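# Fetch lamp-indicated tools from the chest into the tray

## Task

A board shows tool pictures, each with a lamp beside it. Find the lit lamp and remove the matching tool from the chest. Place it so it lies entirely within the tray and release it. Close all drawers completely, which makes the next lamp light. Repeat until every lamp is off. At the end, the fetched tools stay in the tray, all other tools are in the chest, and the tray holds nothing else. Nothing may count as done only because the robot is holding it there. Finish with both grippers open and the arms moved away.

## Robot and tools

Robot: two Franka FR3 arms, left_arm and right_arm, each carrying a Robotiq 2F-140 two-finger gripper. Their bases in the scene frame are left_arm (+0.049, +0.302, 0) with quat_wxyz (+1.000, 0, 0, +0.031) and right_arm (-0.010, -0.429, 0) with quat_wxyz (+0.999, 0, 0, -0.034).

Frame: a single scene frame for everything. The origin sits on the tabletop midway between the arms, +z is up, +x points out across the table, and left_arm is on the +y side. The arm names say nothing about left or right in a picture. Reported hand positions can be slightly wrong, more so at long reach.

Gripper axes: the fingers point along the gripper's +z and open and close along its y. end_effector_position is the spot between the pads when they are closed. Closed fingertips stick out about 33 mm past it, fully open ones about 9 mm. Closing pushes the tips roughly 24 mm further out, so keep that clearance above a surface.

The row (20 numbers, used by execute_actions and move): first left_arm x, y, z in metres, then qw, qx, qy, qz (w first), then left_gripper position, force_limit, speed. The next 10 are the same for right_arm and right_gripper. All 20 are always required, even when only one arm moves. x, y, z and the quaternion form an absolute target pose in the scene frame, not an offset. The three gripper numbers each lie in [-1, 1]. To hold an arm still, resend the exact pose from the last result taken before it stopped, with unchanged gripper numbers. To keep an orientation, reuse one fixed quaternion instead of copying the drifting reported one. Resending a gripper's last three numbers leaves it unchanged, because a 0 there is itself a command.

Gripper numbers: position +1 is fully open (140 mm), about -0.8 is where the pads touch, and -1 closes until blocked. force_limit runs from about 14 N at -1 through 60 N at 0 to 107 N at +1, for parts up to 40 mm wide. speed runs from about 30 mm/s at -1 through 140 at 0 to 250 at +1. object_status: 0 moving, 1 blocked while opening, 2 blocked while closing (a real grip), 3 at the commanded position or pads together (a thin part may still be held). After sending -1, confirm a grip by seeing 2. Stopped fingers stay put until the position number changes by at least 0.01. To squeeze harder, raise force_limit and switch position between -1 and -0.98. position_measured is in counts: 3 fully open, 230 pads touching.

execute_actions(actions): a list of actions. Each action is a table of up to 15 rows, one row per 1/30 s step; a shorter table repeats its last row for the rest of the 15 steps, so each action lasts 0.5 s. An empty list only reports state and images. Every step, the commanded pose is clipped to within 70 mm and 16 degrees of the measured pose, and position wins over orientation when both cannot be met. Far targets therefore need several actions. An action is rejected for both arms if any target is more than 0.6 m from that gripper's current position along any of its axes. If the first action fails that test, or any action is malformed, nothing in the call runs.

move(target, speed, blocking): target is one 20-number row. The grippers travel in straight lines and arrive together, over 0.5 to 10 s; longer paths get cut off at 10 s. speed is in m/s, 0.002 to 0.5, default 0.25, and turning is capped at twice that in rad/s. Paths ignore obstacles and the other arm, and arms can overshoot the path or go faster than speed, especially when stretched out. A faster approach or a target set deeper past a contact means a harder hit. The gripper numbers are applied at the start. With blocking=false you get a result after 0.5 s, and you must use wait or stop before sending another move or execute_actions. The result has a "move:" line giving the outcome (done, off_target, moving, held, fault) plus any limits (limits=paced: the pose was clipped; limits=held: a check blocked some steps, after which the arm may suddenly speed up), and each gripper's remaining distance to its pose.

wait(seconds): 0 to 10; the arms keep their last command and a running move continues. stop(): brakes a running move; it needs stopping distance, and the fingers keep moving. zoom_image(camera, region): camera is cam_head_left, cam_head_right, cam_left_wrist or cam_right_wrist (each 896x504); region is [x0, y0, x1, y1] in pixels, at most 504 by 504. read_manual(section) returns only licence text. finished_scene(scene) ends the given scene for good and reports success.

Results: a state line per arm with gripper position and quat_wxyz, "Hand target" lines showing where the controller is heading, step readings with HELD marks where an arm's command was held back, "pose unreachable" when the clearance check altered a command, and camera images plus calibration changes.

Cautions: never let anything leave the table. Avoid drops, slams, hard pushes and collisions between the arms. If contact torque reaches a joint's load limit (waist 20, shoulder 20, upper arm roll 18, elbow 18, forearm roll 12, wrist pitch 12, wrist roll 12 N m, load weight included), that arm freezes for 10 s. Holding loads heats motors; a MOTOR HOT warning precedes an OVER-TEMPERATURE FAULT that brakes the arm. Parts in hand may occasionally be tugged, and loose objects nudged. The robot keeps running while you think, holding the last command.

Workflow: look at the board for the lit lamp, open the right drawer, grasp the tool, set it fully inside the tray, release it, close every drawer, check the next lamp, and repeat. Finish with grippers open and the arms clear.

Each tool is called in YAML: its name, and indented under it one key for each argument.

## Session

execute_actions:
  actions: []

Scene clock: 0.00 s.
left_arm: end_effector_position=(+0.4723, +0.6244, +0.1691) position_measured=3 object_status=3 end_effector_quat_wxyz=(+0.522, -0.292, +0.785, -0.158) | right_arm: end_effector_position=(+0.3999, -0.3918, +0.3132) position_measured=3 object_status=3 end_effector_quat_wxyz=(+0.064, +0.994, -0.048, +0.080)
Joint positions: left_arm=[-0.6   -1.039  1.923 -2.818  0.876  3.419  1.651] | right_arm=[ 0.292 -0.595 -0.019 -2.443 -0.19   1.966 -1.202]
Joint velocities: left_arm=[-0.    -0.001  0.002 -0.001 -0.     0.    -0.001] | right_arm=[ 0.001 -0.     0.    -0.    -0.    -0.001 -0.001]
Hand target (left_arm): +0.472, +0.624, +0.169; +0.522, -0.292, +0.785, -0.158
Hand target (right_arm): +0.400, -0.392, +0.313; +0.064, +0.994, -0.048, +0.080

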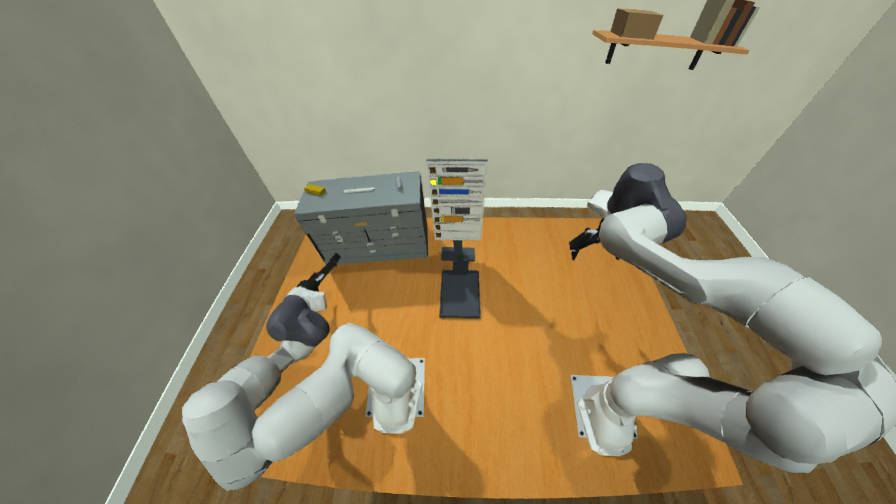

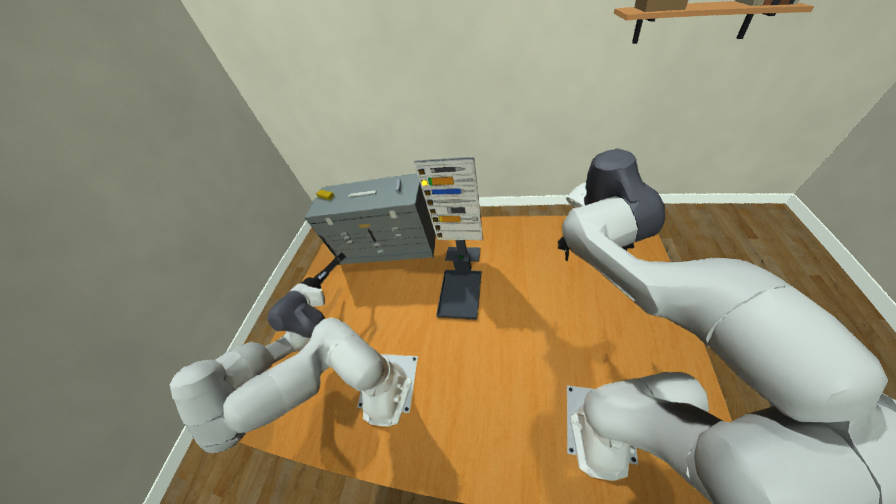

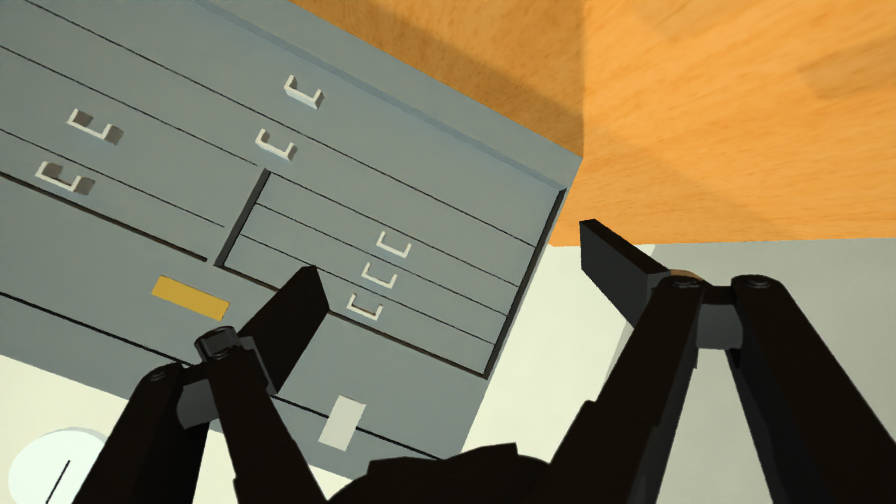

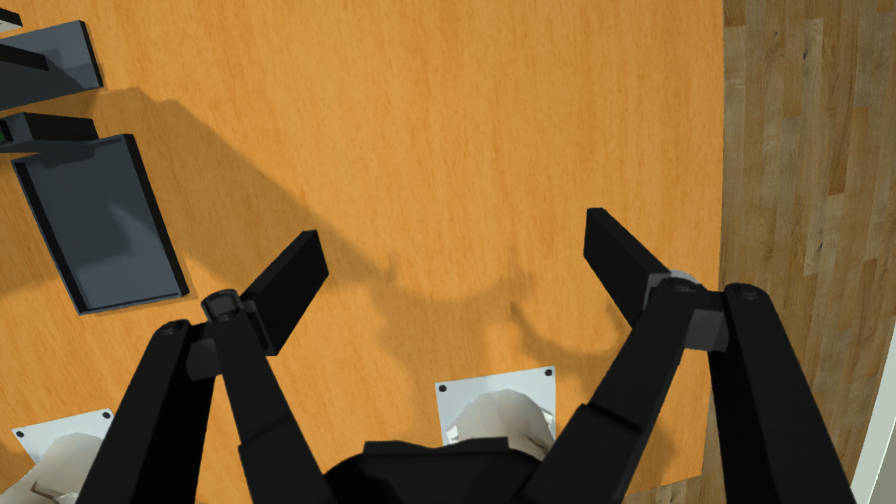

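zoom_image:
  camera: "cam_head_left"
  region: [280, 140, 520, 330]

Region (280, 140, 520, 330) of cam_head_left's 896x504 image, scaled by 2.100, with more detail than that image has; it fills the top 399 rows of this view, and the rest is white.

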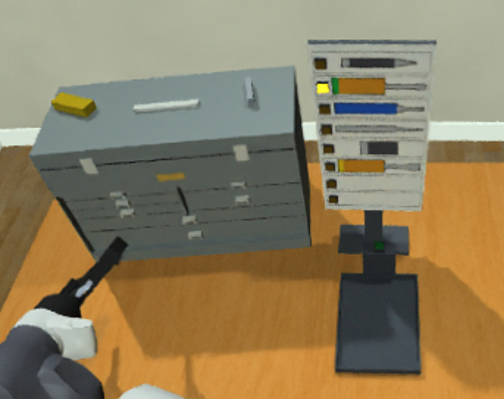

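move:
  target: [0.38,0.5,0.16,0.481,0.481,0.519,0.519,1,0,0,0.4,-0.392,0.313,0.064,0.994,-0.048,0.08,1,0,0]

Scene clock: 6.63 s.
left_arm: end_effector_position=(+0.3770, +0.4996, +0.1650) position_measured=3 object_status=3 end_effector_quat_wxyz=(+0.489, +0.480, +0.514, +0.517) | right_arm: end_effector_position=(+0.3999, -0.3918, +0.3132) position_measured=3 object_status=3 end_effector_quat_wxyz=(+0.064, +0.994, -0.048, +0.080)
Joint positions: left_arm=[-0.218 -1.511  2.513 -2.702  2.592  3.565  3.004] | right_arm=[ 0.292 -0.595 -0.019 -2.443 -0.19   1.966 -1.202]
Joint velocities: left_arm=[ 0.002 -0.001  0.001 -0.001  0.004 -0.011  0.   ] | right_arm=[-0.    -0.001 -0.001  0.     0.    -0.002 -0.002]
Hand target (left_arm): +0.378, +0.498, +0.164; +0.486, +0.482, +0.513, +0.518
Hand target (right_arm): +0.400, -0.392, +0.313; +0.064, +0.994, -0.048, +0.080
Off the commanded pose (left_arm): 0.006 m, 1 deg.
Off the commanded pose (right_arm): 0.000 m, 0 deg.
move: off_target (left_arm); limits=paced
camera_calibration (this result's frames):
cam_left_wrist: T_world_to_cam=[[-0.00909516, -0.176546, 0.98425, -0.0748412], [-0.282527, -0.943733, -0.171889, 0.617835], [0.959216, -0.27964, -0.0412956, -0.0319349], [0, 0, 0, 1]] pos_world=[0.204506, 0.560928, 0.178543]
cam_right_wrist: T_world_to_cam=[[-0.204422, -0.976555, 0.0674649, -0.322783], [-0.931119, 0.215251, 0.294421, 0.362633], [-0.30204, -0.00263181, -0.953292, 0.598496], [0, 0, 0, 1]] pos_world=[0.452441, -0.391697, 0.485551]

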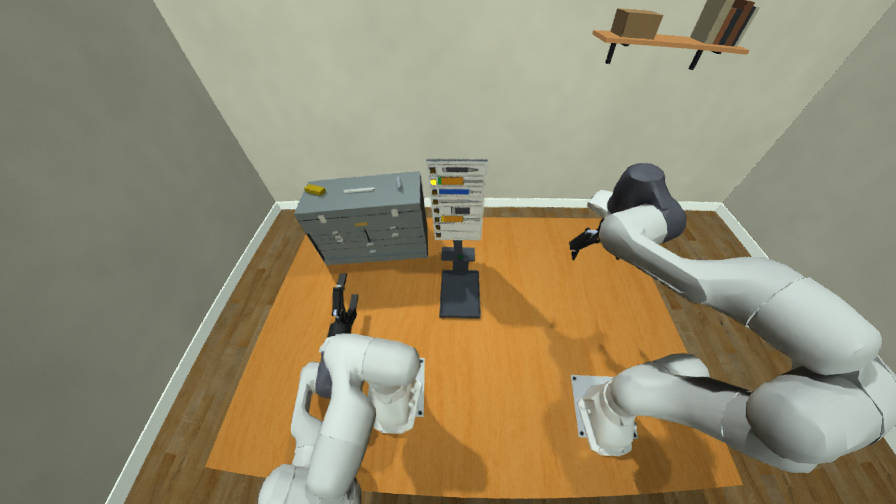

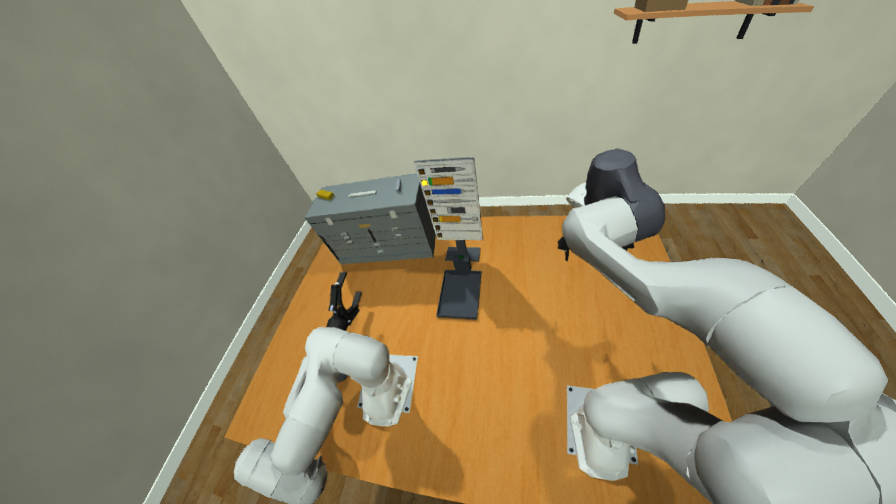

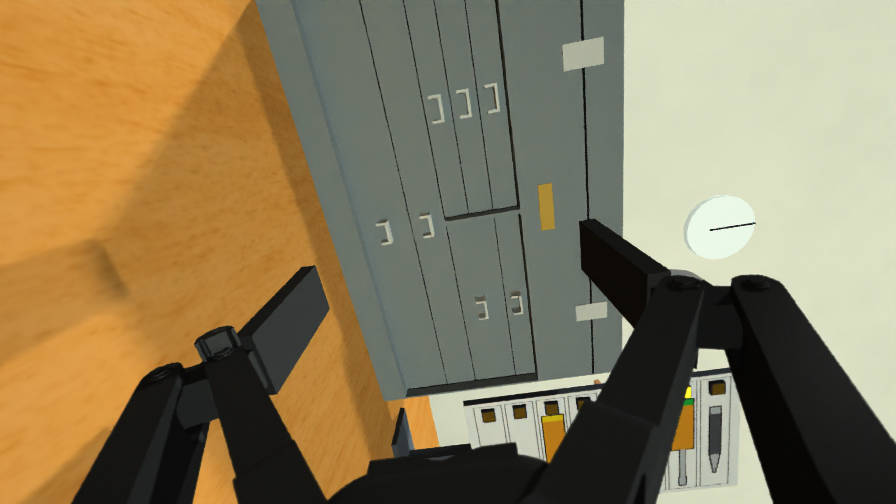

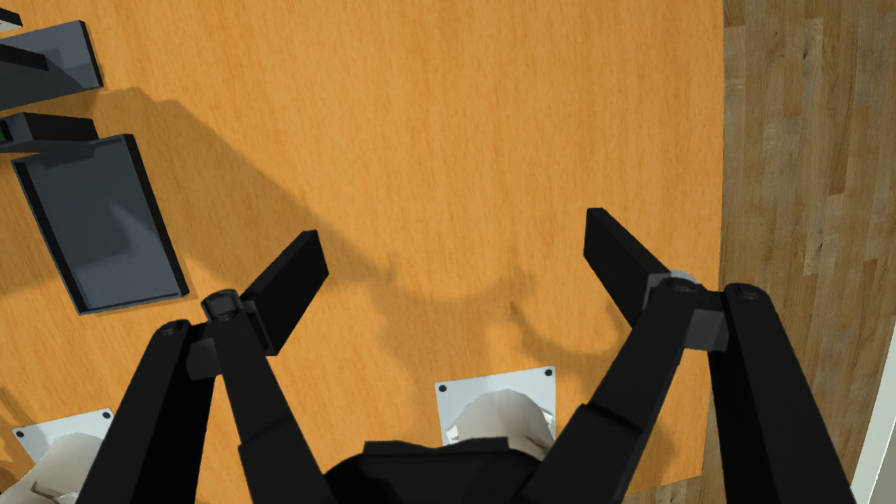

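move:
  target: [0.5,0.343,0.241,0.519,-0.519,0.481,-0.481,-0.3,0,0,0.4,-0.392,0.313,0.064,0.994,-0.048,0.08,1,0,0]

Scene clock: 13.77 s.
left_arm: end_effector_position=(+0.3954, +0.4749, +0.1807) position_measured=167 object_status=3 end_effector_quat_wxyz=(+0.598, +0.340, +0.611, +0.392) | right_arm: end_effector_position=(+0.3999, -0.3918, +0.3132) position_measured=3 object_status=3 end_effector_quat_wxyz=(+0.064, +0.994, -0.048, +0.080)
Joint positions: left_arm=[-0.233 -1.509  2.645 -2.835  2.359  3.505  2.901] | right_arm=[ 0.292 -0.595 -0.019 -2.443 -0.19   1.966 -1.202]
Joint velocities: left_arm=[ 0.    -0.001  0.     0.001  0.001 -0.    -0.   ] | right_arm=[ 0.    -0.001  0.     0.    -0.001  0.    -0.001]
Hand target (left_arm): +0.395, +0.475, +0.180; +0.597, +0.341, +0.611, +0.393
Hand target (right_arm): +0.400, -0.392, +0.313; +0.064, +0.994, -0.048, +0.080
Off the commanded pose (left_arm): 0.179 m, 152 deg; position and orientation clipped at the last step of the last action.
Off the commanded pose (right_arm): 0.000 m, 0 deg.
move: held (left_arm); limits=paced,held; held on 163 of 198 steps (left_arm), including the last (left_arm)
pose unreachable (left arm): on one or more control steps of this call, first in action 0 (counted from 0), this arm could not follow its commanded pose, so it was not sent that pose on those steps. On the call's last step it was still not sent that pose. It may still have moved: this result reports where it is.
cause: the commanded pose would bring two parts of the arm too close to each other (joints 1 (waist) to 6 (wrist pitch) lie between them).
camera_calibration (this result's frames):
cam_left_wrist: T_world_to_cam=[[-0.0520236, 0.292899, 0.954727, -0.295037], [-0.281774, -0.921482, 0.267346, 0.512217], [0.958069, -0.255109, 0.13047, -0.0979972], [0, 0, 0, 1]] pos_world=[0.222869, 0.533415, 0.157527]
cam_right_wrist: T_world_to_cam=[[-0.204422, -0.976555, 0.0674649, -0.322783], [-0.931119, 0.215251, 0.294421, 0.362633], [-0.30204, -0.00263176, -0.953291, 0.598496], [0, 0, 0, 1]] pos_world=[0.452441, -0.391697, 0.485551]

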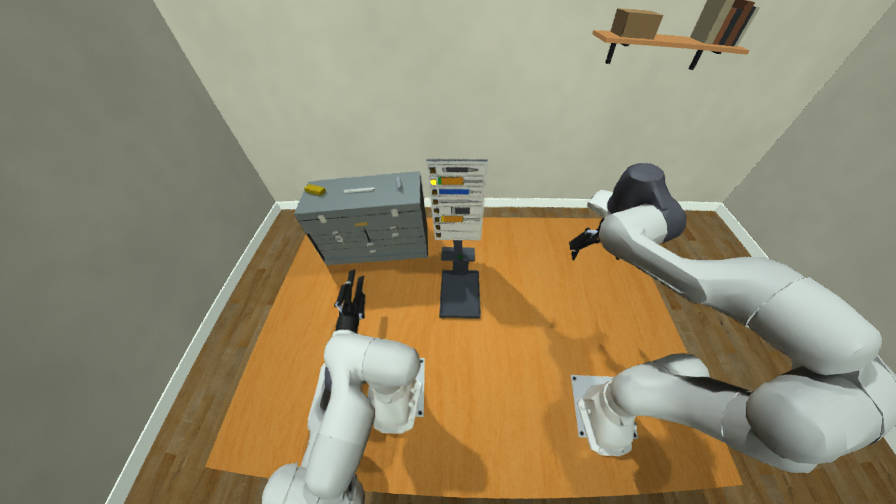

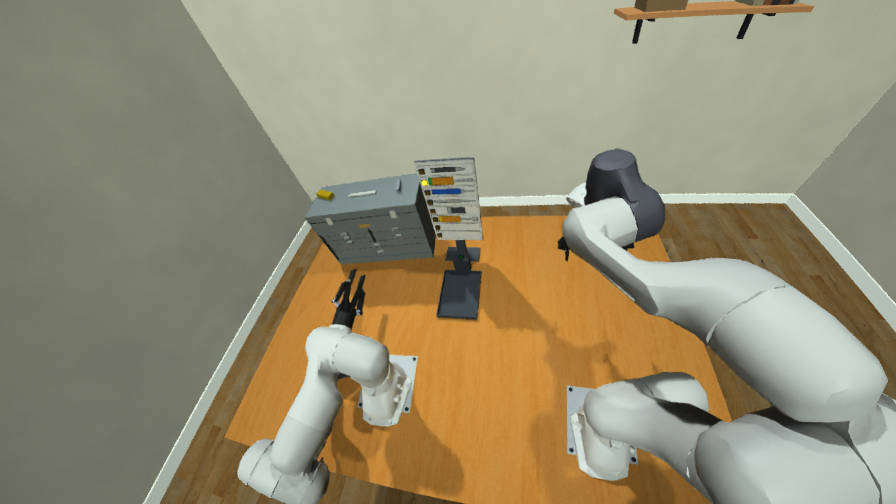

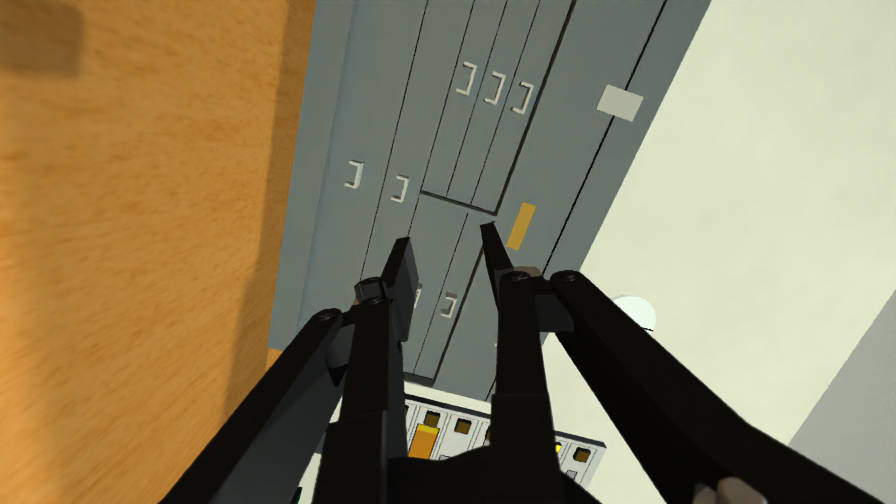

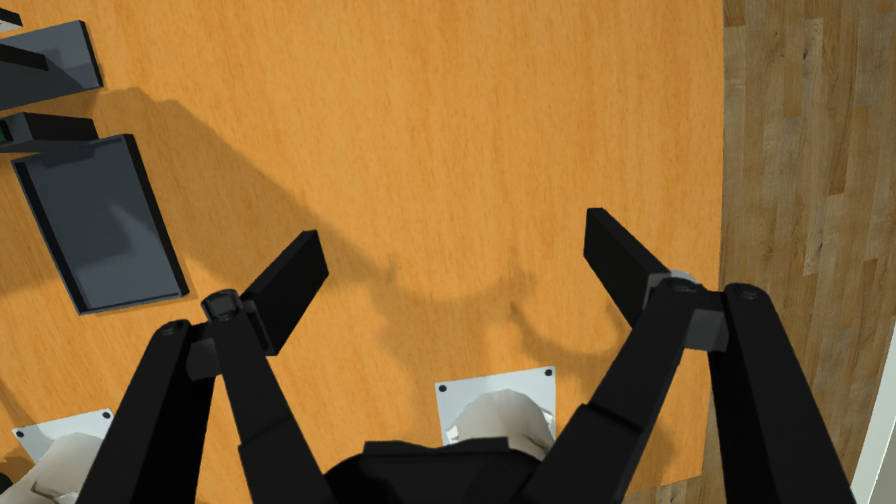

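move:
  target: [0.42,0.42,0.22,0,0.707,0,0.707,-0.3,0,0,0.4,-0.392,0.313,0.064,0.994,-0.048,0.08,1,0,0]

move:
  target: [0.5,0.343,0.241,0.519,-0.519,0.481,-0.481,-0.3,0,0,0.4,-0.392,0.313,0.064,0.994,-0.048,0.08,1,0,0]

Scene clock: 18.40 s.
left_arm: end_effector_position=(+0.4117, +0.4278, +0.2086) position_measured=167 object_status=3 end_effector_quat_wxyz=(+0.273, +0.747, +0.263, +0.546) | right_arm: end_effector_position=(+0.3999, -0.3918, +0.3132) position_measured=3 object_status=3 end_effector_quat_wxyz=(+0.064, +0.994, -0.048, +0.080)
Joint positions: left_arm=[-0.251 -1.259  1.925 -2.895  2.805  3.362  3.004] | right_arm=[ 0.292 -0.595 -0.019 -2.443 -0.19   1.966 -1.202]
Joint velocities: left_arm=[ 0.001 -0.001 -0.001  0.    -0.    -0.    -0.003] | right_arm=[ 0.     0.001 -0.    -0.    -0.     0.    -0.001]
Hand target (left_arm): +0.412, +0.428, +0.209; +0.274, +0.746, +0.264, +0.546
Hand target (right_arm): +0.400, -0.392, +0.313; +0.064, +0.994, -0.048, +0.080
Off the commanded pose (left_arm): 0.016 m, 48 deg; orientation clipped at the last step of the last action.
Off the commanded pose (right_arm): 0.000 m, 0 deg.
move: held (left_arm); limits=paced,held; held on 42 of 133 steps (left_arm), including the last (left_arm)
pose unreachable (left arm): on one or more control steps of this call, first in action 0 (counted from 0), this arm could not follow its commanded pose, so it was not sent that pose on those steps. On the call's last step it was still not sent that pose. It may still have moved: this result reports where it is.
cause: the commanded pose would bring two parts of the arm too close to each other (joints 3 (upper arm roll) to 6 (wrist pitch) lie between them).
camera_calibration (this result's frames):
cam_left_wrist: T_world_to_cam=[[0.0352743, -0.825073, 0.563924, 0.216794], [-0.589948, -0.472659, -0.654641, 0.593181], [0.806671, -0.309594, -0.503423, 0.0885975], [0, 0, 0, 1]] pos_world=[0.27083, 0.486673, 0.310667]
cam_right_wrist: T_world_to_cam=[[-0.204422, -0.976555, 0.0674648, -0.322783], [-0.931119, 0.215251, 0.294421, 0.362633], [-0.30204, -0.00263169, -0.953292, 0.598496], [0, 0, 0, 1]] pos_world=[0.452441, -0.391697, 0.485551]

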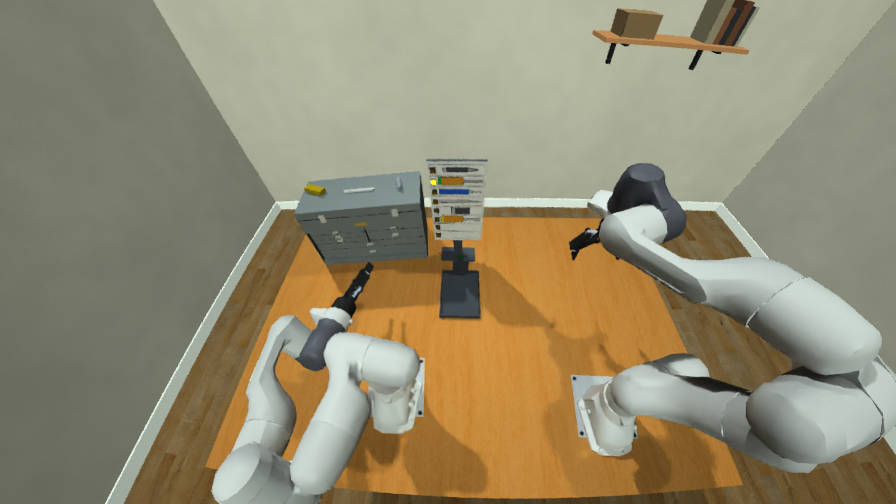

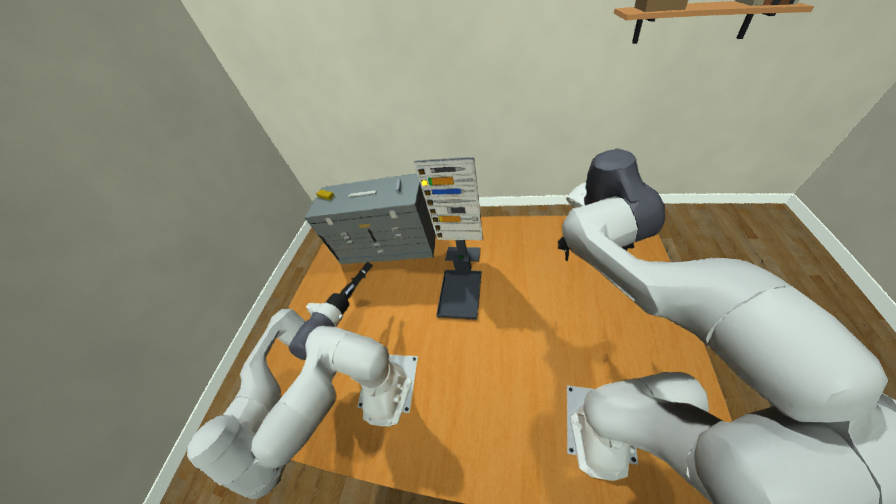

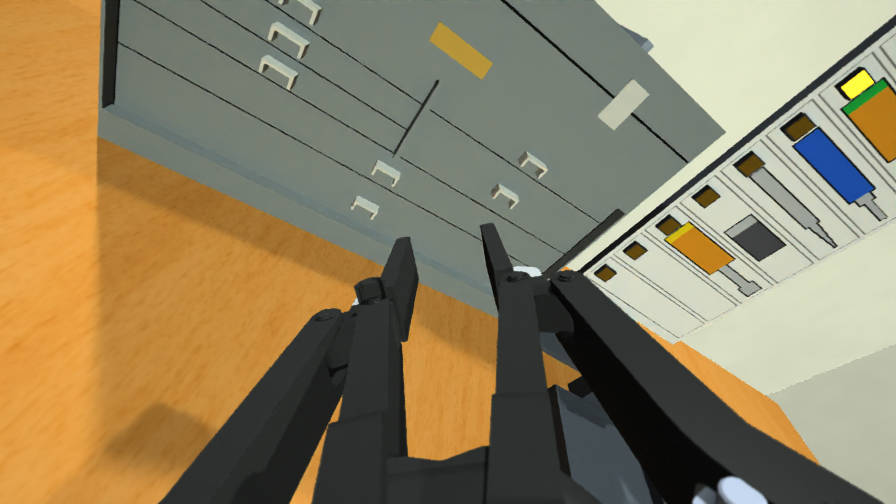

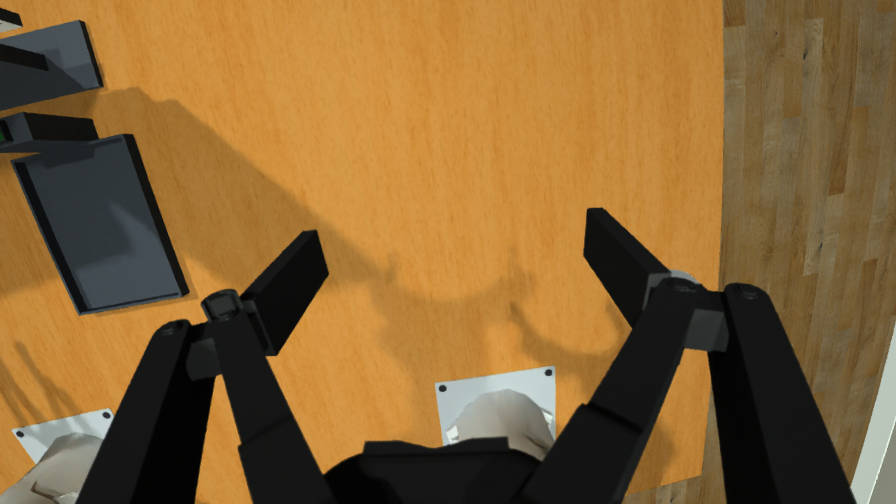

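Scene clock: 23.43 s.
left_arm: end_effector_position=(+0.4128, +0.4263, +0.2103) position_measured=167 object_status=3 end_effector_quat_wxyz=(+0.268, +0.751, +0.256, +0.547) | right_arm: end_effector_position=(+0.3999, -0.3918, +0.3132) position_measured=3 object_status=3 end_effector_quat_wxyz=(+0.064, +0.994, -0.048, +0.080)
Joint positions: left_arm=[-0.251 -1.254  1.906 -2.9    2.805  3.357  3.004] | right_arm=[ 0.292 -0.595 -0.019 -2.443 -0.19   1.966 -1.202]
Joint velocities: left_arm=[-0.002  0.001  0.     0.001 -0.001  0.     0.001] | right_arm=[ 0.001  0.    -0.001 -0.001 -0.    -0.    -0.001]
Hand target (left_arm): +0.413, +0.427, +0.210; +0.268, +0.750, +0.257, +0.547
Hand target (right_arm): +0.400, -0.392, +0.313; +0.064, +0.994, -0.048, +0.080
Off the commanded pose (left_arm): 0.124 m, 134 deg; position and orientation clipped at the last step of the last action.
Off the commanded pose (right_arm): 0.000 m, 0 deg.
move: held (left_arm); limits=paced,held; held on 146 of 151 steps (left_arm), including the last (left_arm)
pose unreachable (left arm): on one or more control steps of this call, first in action 0 (counted from 0), this arm could not follow its commanded pose, so it was not sent that pose on those steps. On the call's last step it was still not sent that pose. It may still have moved: this result reports where it is.
cause: the commanded pose would bring two parts of the arm too close to each other (joints 3 (upper arm roll) to 6 (wrist pitch) lie between them).
camera_calibration (this result's frames):
cam_left_wrist: T_world_to_cam=[[0.0316561, -0.835534, 0.548525, 0.223711], [-0.594588, -0.456874, -0.661613, 0.590881], [0.803407, -0.305203, -0.511262, 0.0892064], [0, 0, 0, 1]] pos_world=[0.27258, 0.484102, 0.313831]
cam_right_wrist: T_world_to_cam=[[-0.204422, -0.976555, 0.0674648, -0.322783], [-0.931119, 0.215251, 0.294421, 0.362633], [-0.30204, -0.00263176, -0.953292, 0.598496], [0, 0, 0, 1]] pos_world=[0.452441, -0.391697, 0.485551]

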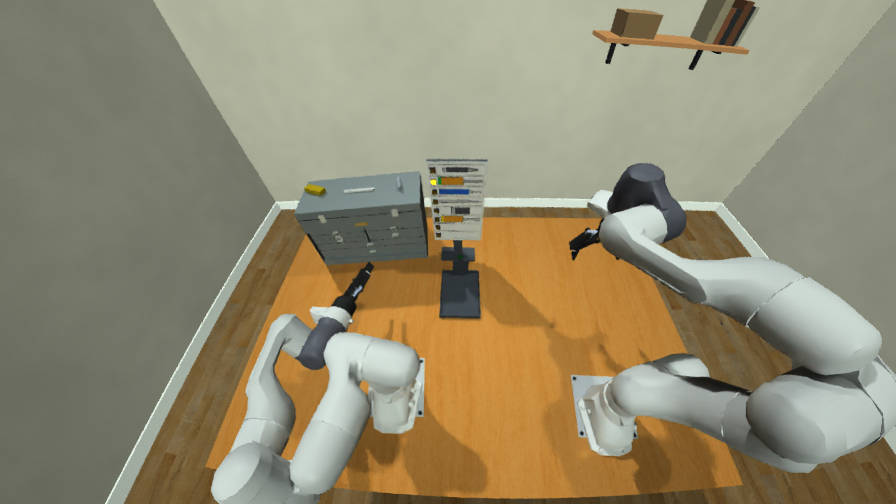

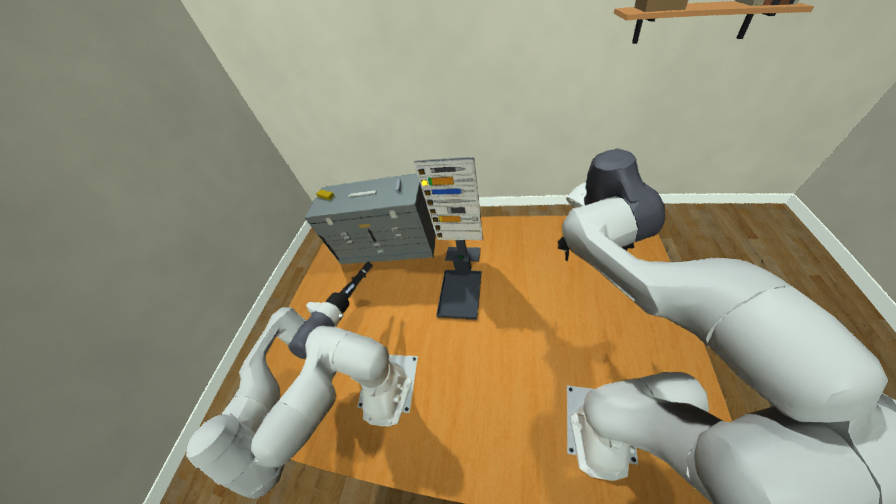

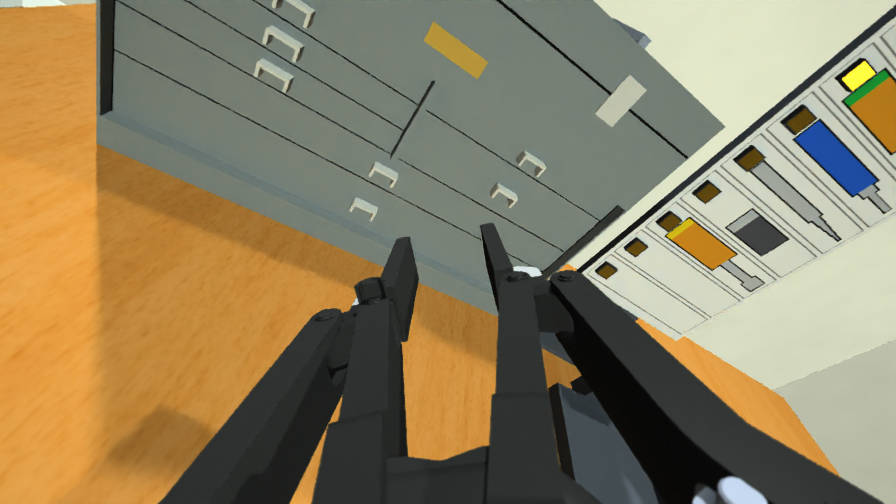

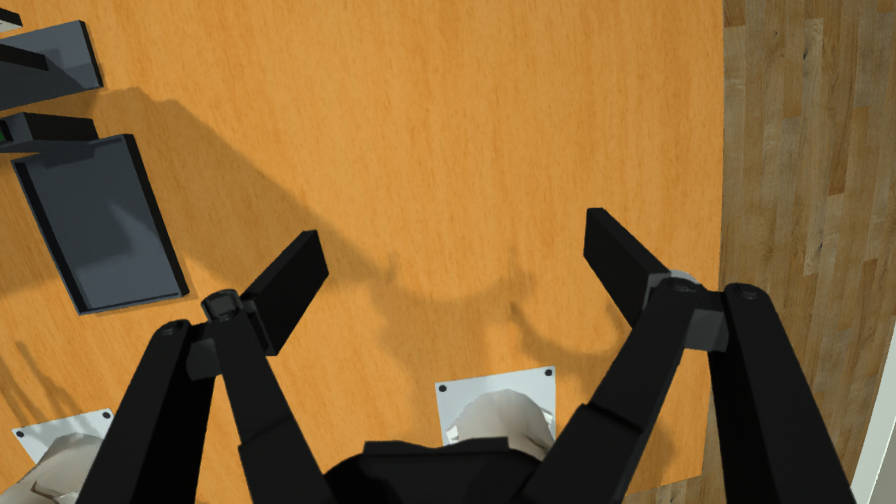

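move:
  target: [0.4,0.32,0.55,0,1,0,0,-0.3,0,0,0.4,-0.392,0.313,0.064,0.994,-0.048,0.08,1,0,0]

Scene clock: 26.77 s.
left_arm: end_effector_position=(+0.4128, +0.4263, +0.2104) position_measured=167 object_status=3 end_effector_quat_wxyz=(+0.267, +0.752, +0.255, +0.546) | right_arm: end_effector_position=(+0.3999, -0.3918, +0.3132) position_measured=3 object_status=3 end_effector_quat_wxyz=(+0.064, +0.994, -0.048, +0.080)
Joint positions: left_arm=[-0.251 -1.253  1.904 -2.9    2.805  3.357  3.004] | right_arm=[ 0.292 -0.595 -0.019 -2.443 -0.19   1.966 -1.202]
Joint velocities: left_arm=[ 0.001 -0.001  0.    -0.001 -0.     0.    -0.   ] | right_arm=[-0.    -0.    -0.    -0.     0.     0.     0.001]
Hand target (left_arm): +0.413, +0.426, +0.210; +0.267, +0.752, +0.255, +0.546
Hand target (right_arm): +0.400, -0.392, +0.313; +0.064, +0.994, -0.048, +0.080
Off the commanded pose (left_arm): 0.356 m, 83 deg; position and orientation clipped at the last step of the last action.
Off the commanded pose (right_arm): 0.000 m, 0 deg.
move: held (left_arm); limits=paced,held; held on 93 of 96 steps (left_arm), including the last (left_arm)
pose unreachable (left arm): on one or more control steps of this call, first in action 0 (counted from 0), this arm could not follow its commanded pose, so it was not sent that pose on those steps. On the call's last step it was still not sent that pose. It may still have moved: this result reports where it is.
cause: the commanded pose would bring two parts of the arm too close to each other (joints 3 (upper arm roll) to 6 (wrist pitch) lie between them).
camera_calibration (this result's frames):
cam_left_wrist: T_world_to_cam=[[0.0315385, -0.836647, 0.546834, 0.224593], [-0.595289, -0.455209, -0.662129, 0.590661], [0.802892, -0.304642, -0.512403, 0.0894633], [0, 0, 0, 1]] pos_world=[0.272701, 0.484033, 0.31412]
cam_right_wrist: T_world_to_cam=[[-0.204422, -0.976555, 0.0674648, -0.322783], [-0.931119, 0.215251, 0.294421, 0.362633], [-0.30204, -0.00263166, -0.953292, 0.598496], [0, 0, 0, 1]] pos_world=[0.452441, -0.391697, 0.485551]

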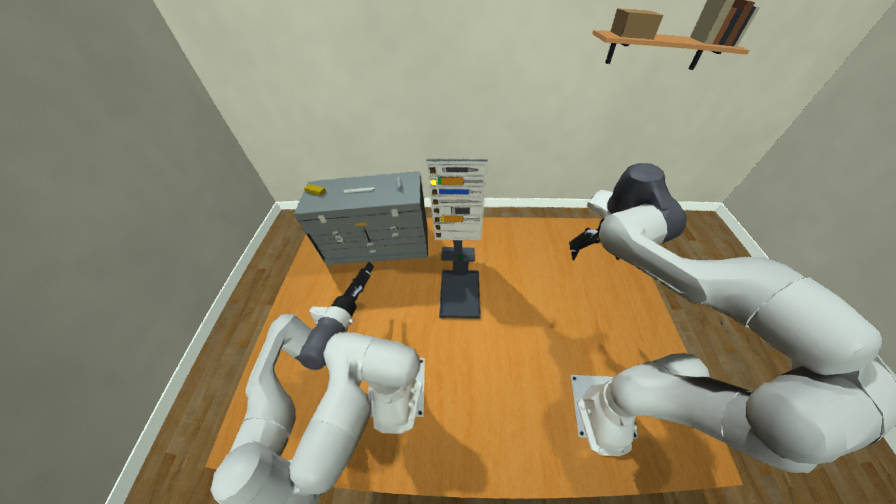

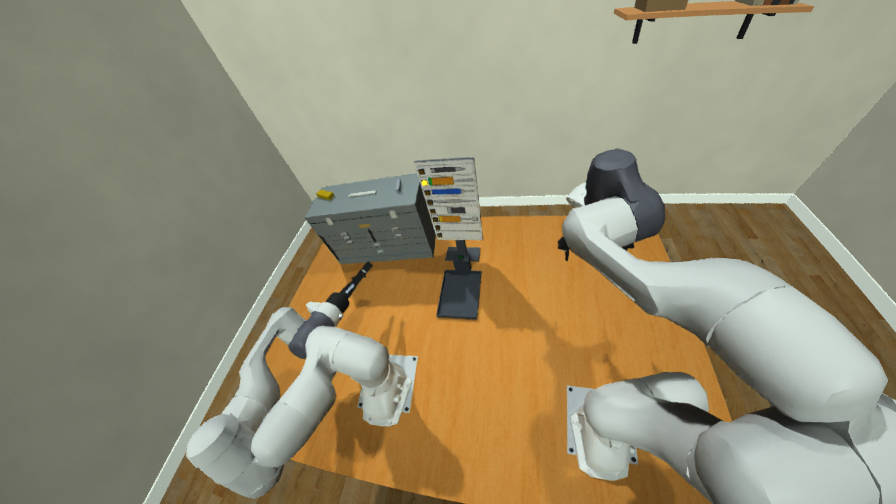

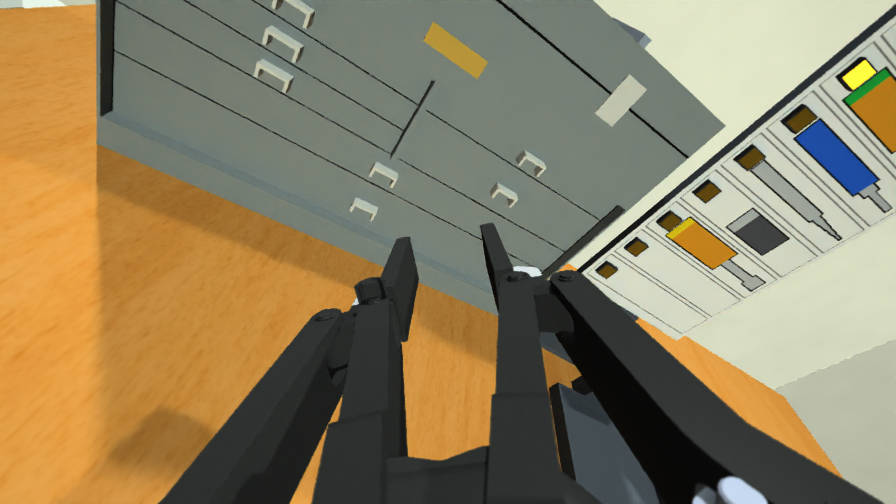

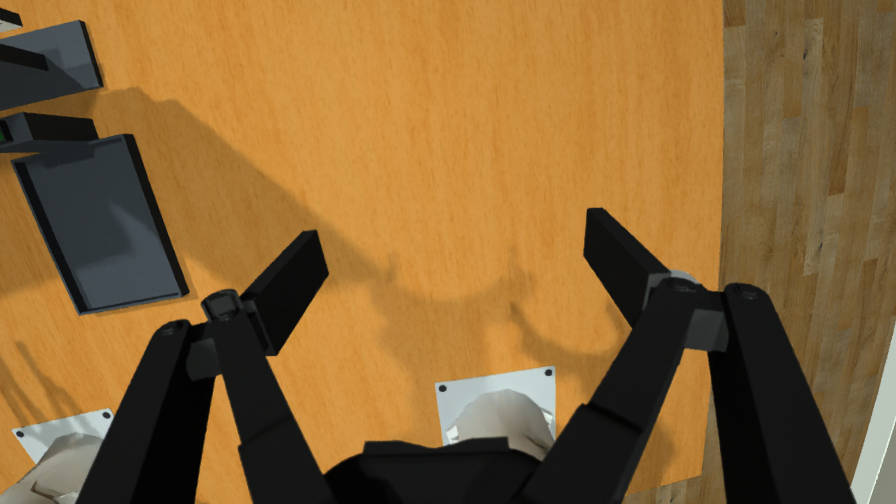

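Stuck; back out toward the start pose.

move:
  target: [0.4723,0.6244,0.1691,0.522,-0.292,0.785,-0.158,-0.3,0,0,0.4,-0.392,0.313,0.064,0.994,-0.048,0.08,1,0,0]

Scene clock: 34.07 s.
left_arm: end_effector_position=(+0.4772, +0.6294, +0.1700) position_measured=167 object_status=3 end_effector_quat_wxyz=(+0.529, -0.292, +0.783, -0.149) | right_arm: end_effector_position=(+0.3999, -0.3918, +0.3132) position_measured=3 object_status=3 end_effector_quat_wxyz=(+0.064, +0.994, -0.048, +0.080)
Joint positions: left_arm=[-0.351 -1.794  1.938 -2.679  1.868  2.688  1.077] | right_arm=[ 0.292 -0.595 -0.019 -2.443 -0.19   1.966 -1.202]
Joint velocities: left_arm=[ 0.001 -0.    -0.002  0.     0.009 -0.001 -0.038] | right_arm=[ 0.    -0.001 -0.    -0.     0.001 -0.001  0.   ]
Hand target (left_arm): +0.478, +0.628, +0.171; +0.528, -0.295, +0.782, -0.152
Hand target (right_arm): +0.400, -0.392, +0.313; +0.064, +0.994, -0.048, +0.080
Off the commanded pose (left_arm): 0.007 m, 1 deg.
Off the commanded pose (right_arm): 0.000 m, 0 deg.
joint sent to its limit (left arm) — the command would take joint 2 (shoulder) past its lower limit, so that joint was sent only as far as its limit.
move: off_target (left_arm)
camera_calibration (this result's frames):
cam_left_wrist: T_world_to_cam=[[-0.253018, 0.883078, -0.395165, -0.371942], [-0.0106091, 0.405899, 0.913857, -0.394297], [0.967403, 0.235415, -0.093331, -0.410759], [0, 0, 0, 1]] pos_world=[0.299078, 0.585197, 0.175016]
cam_right_wrist: T_world_to_cam=[[-0.204422, -0.976555, 0.0674649, -0.322783], [-0.931119, 0.215251, 0.294421, 0.362633], [-0.30204, -0.00263183, -0.953292, 0.598496], [0, 0, 0, 1]] pos_world=[0.452441, -0.391697, 0.485551]

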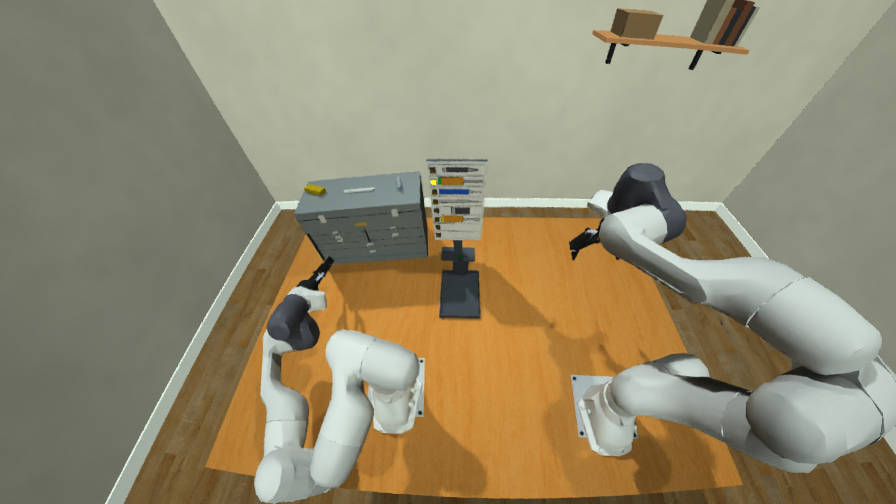

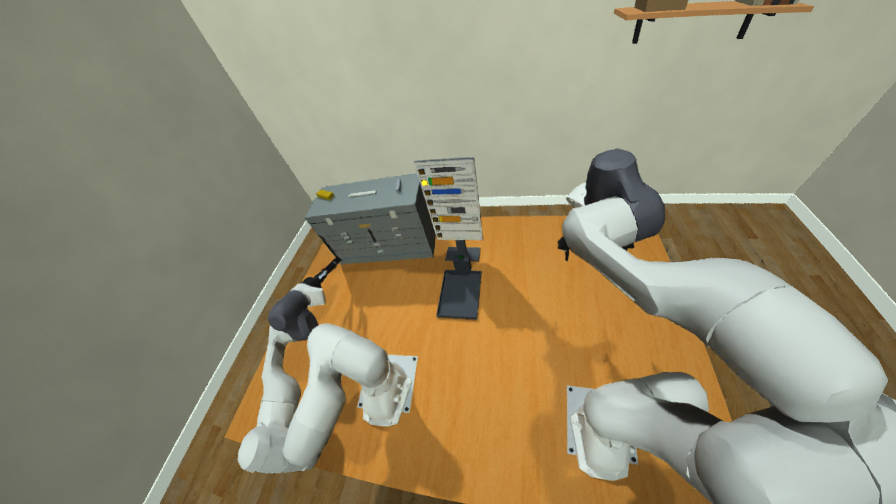

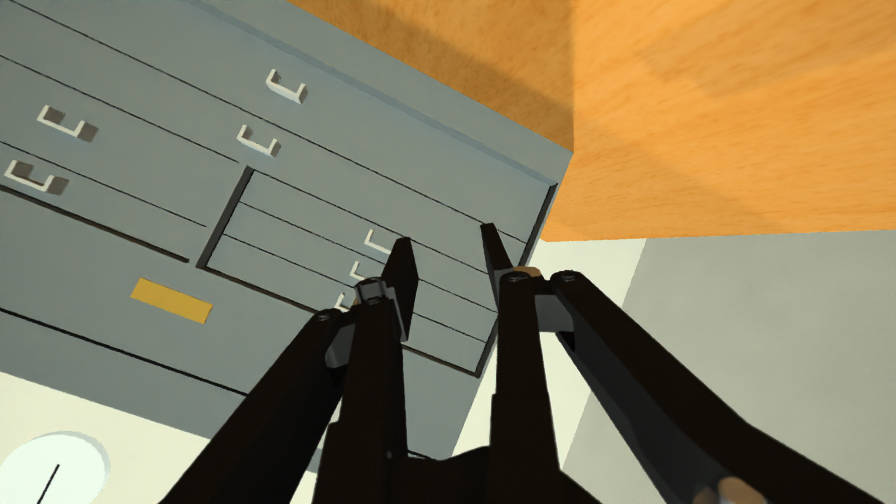

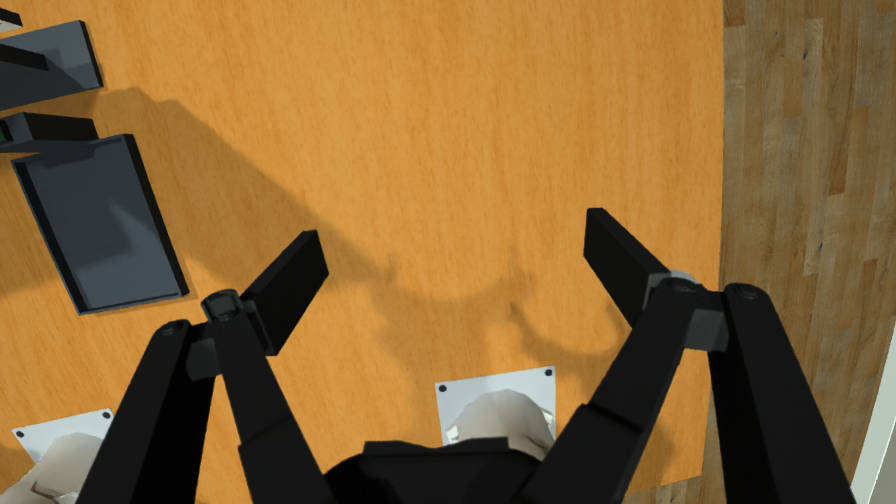

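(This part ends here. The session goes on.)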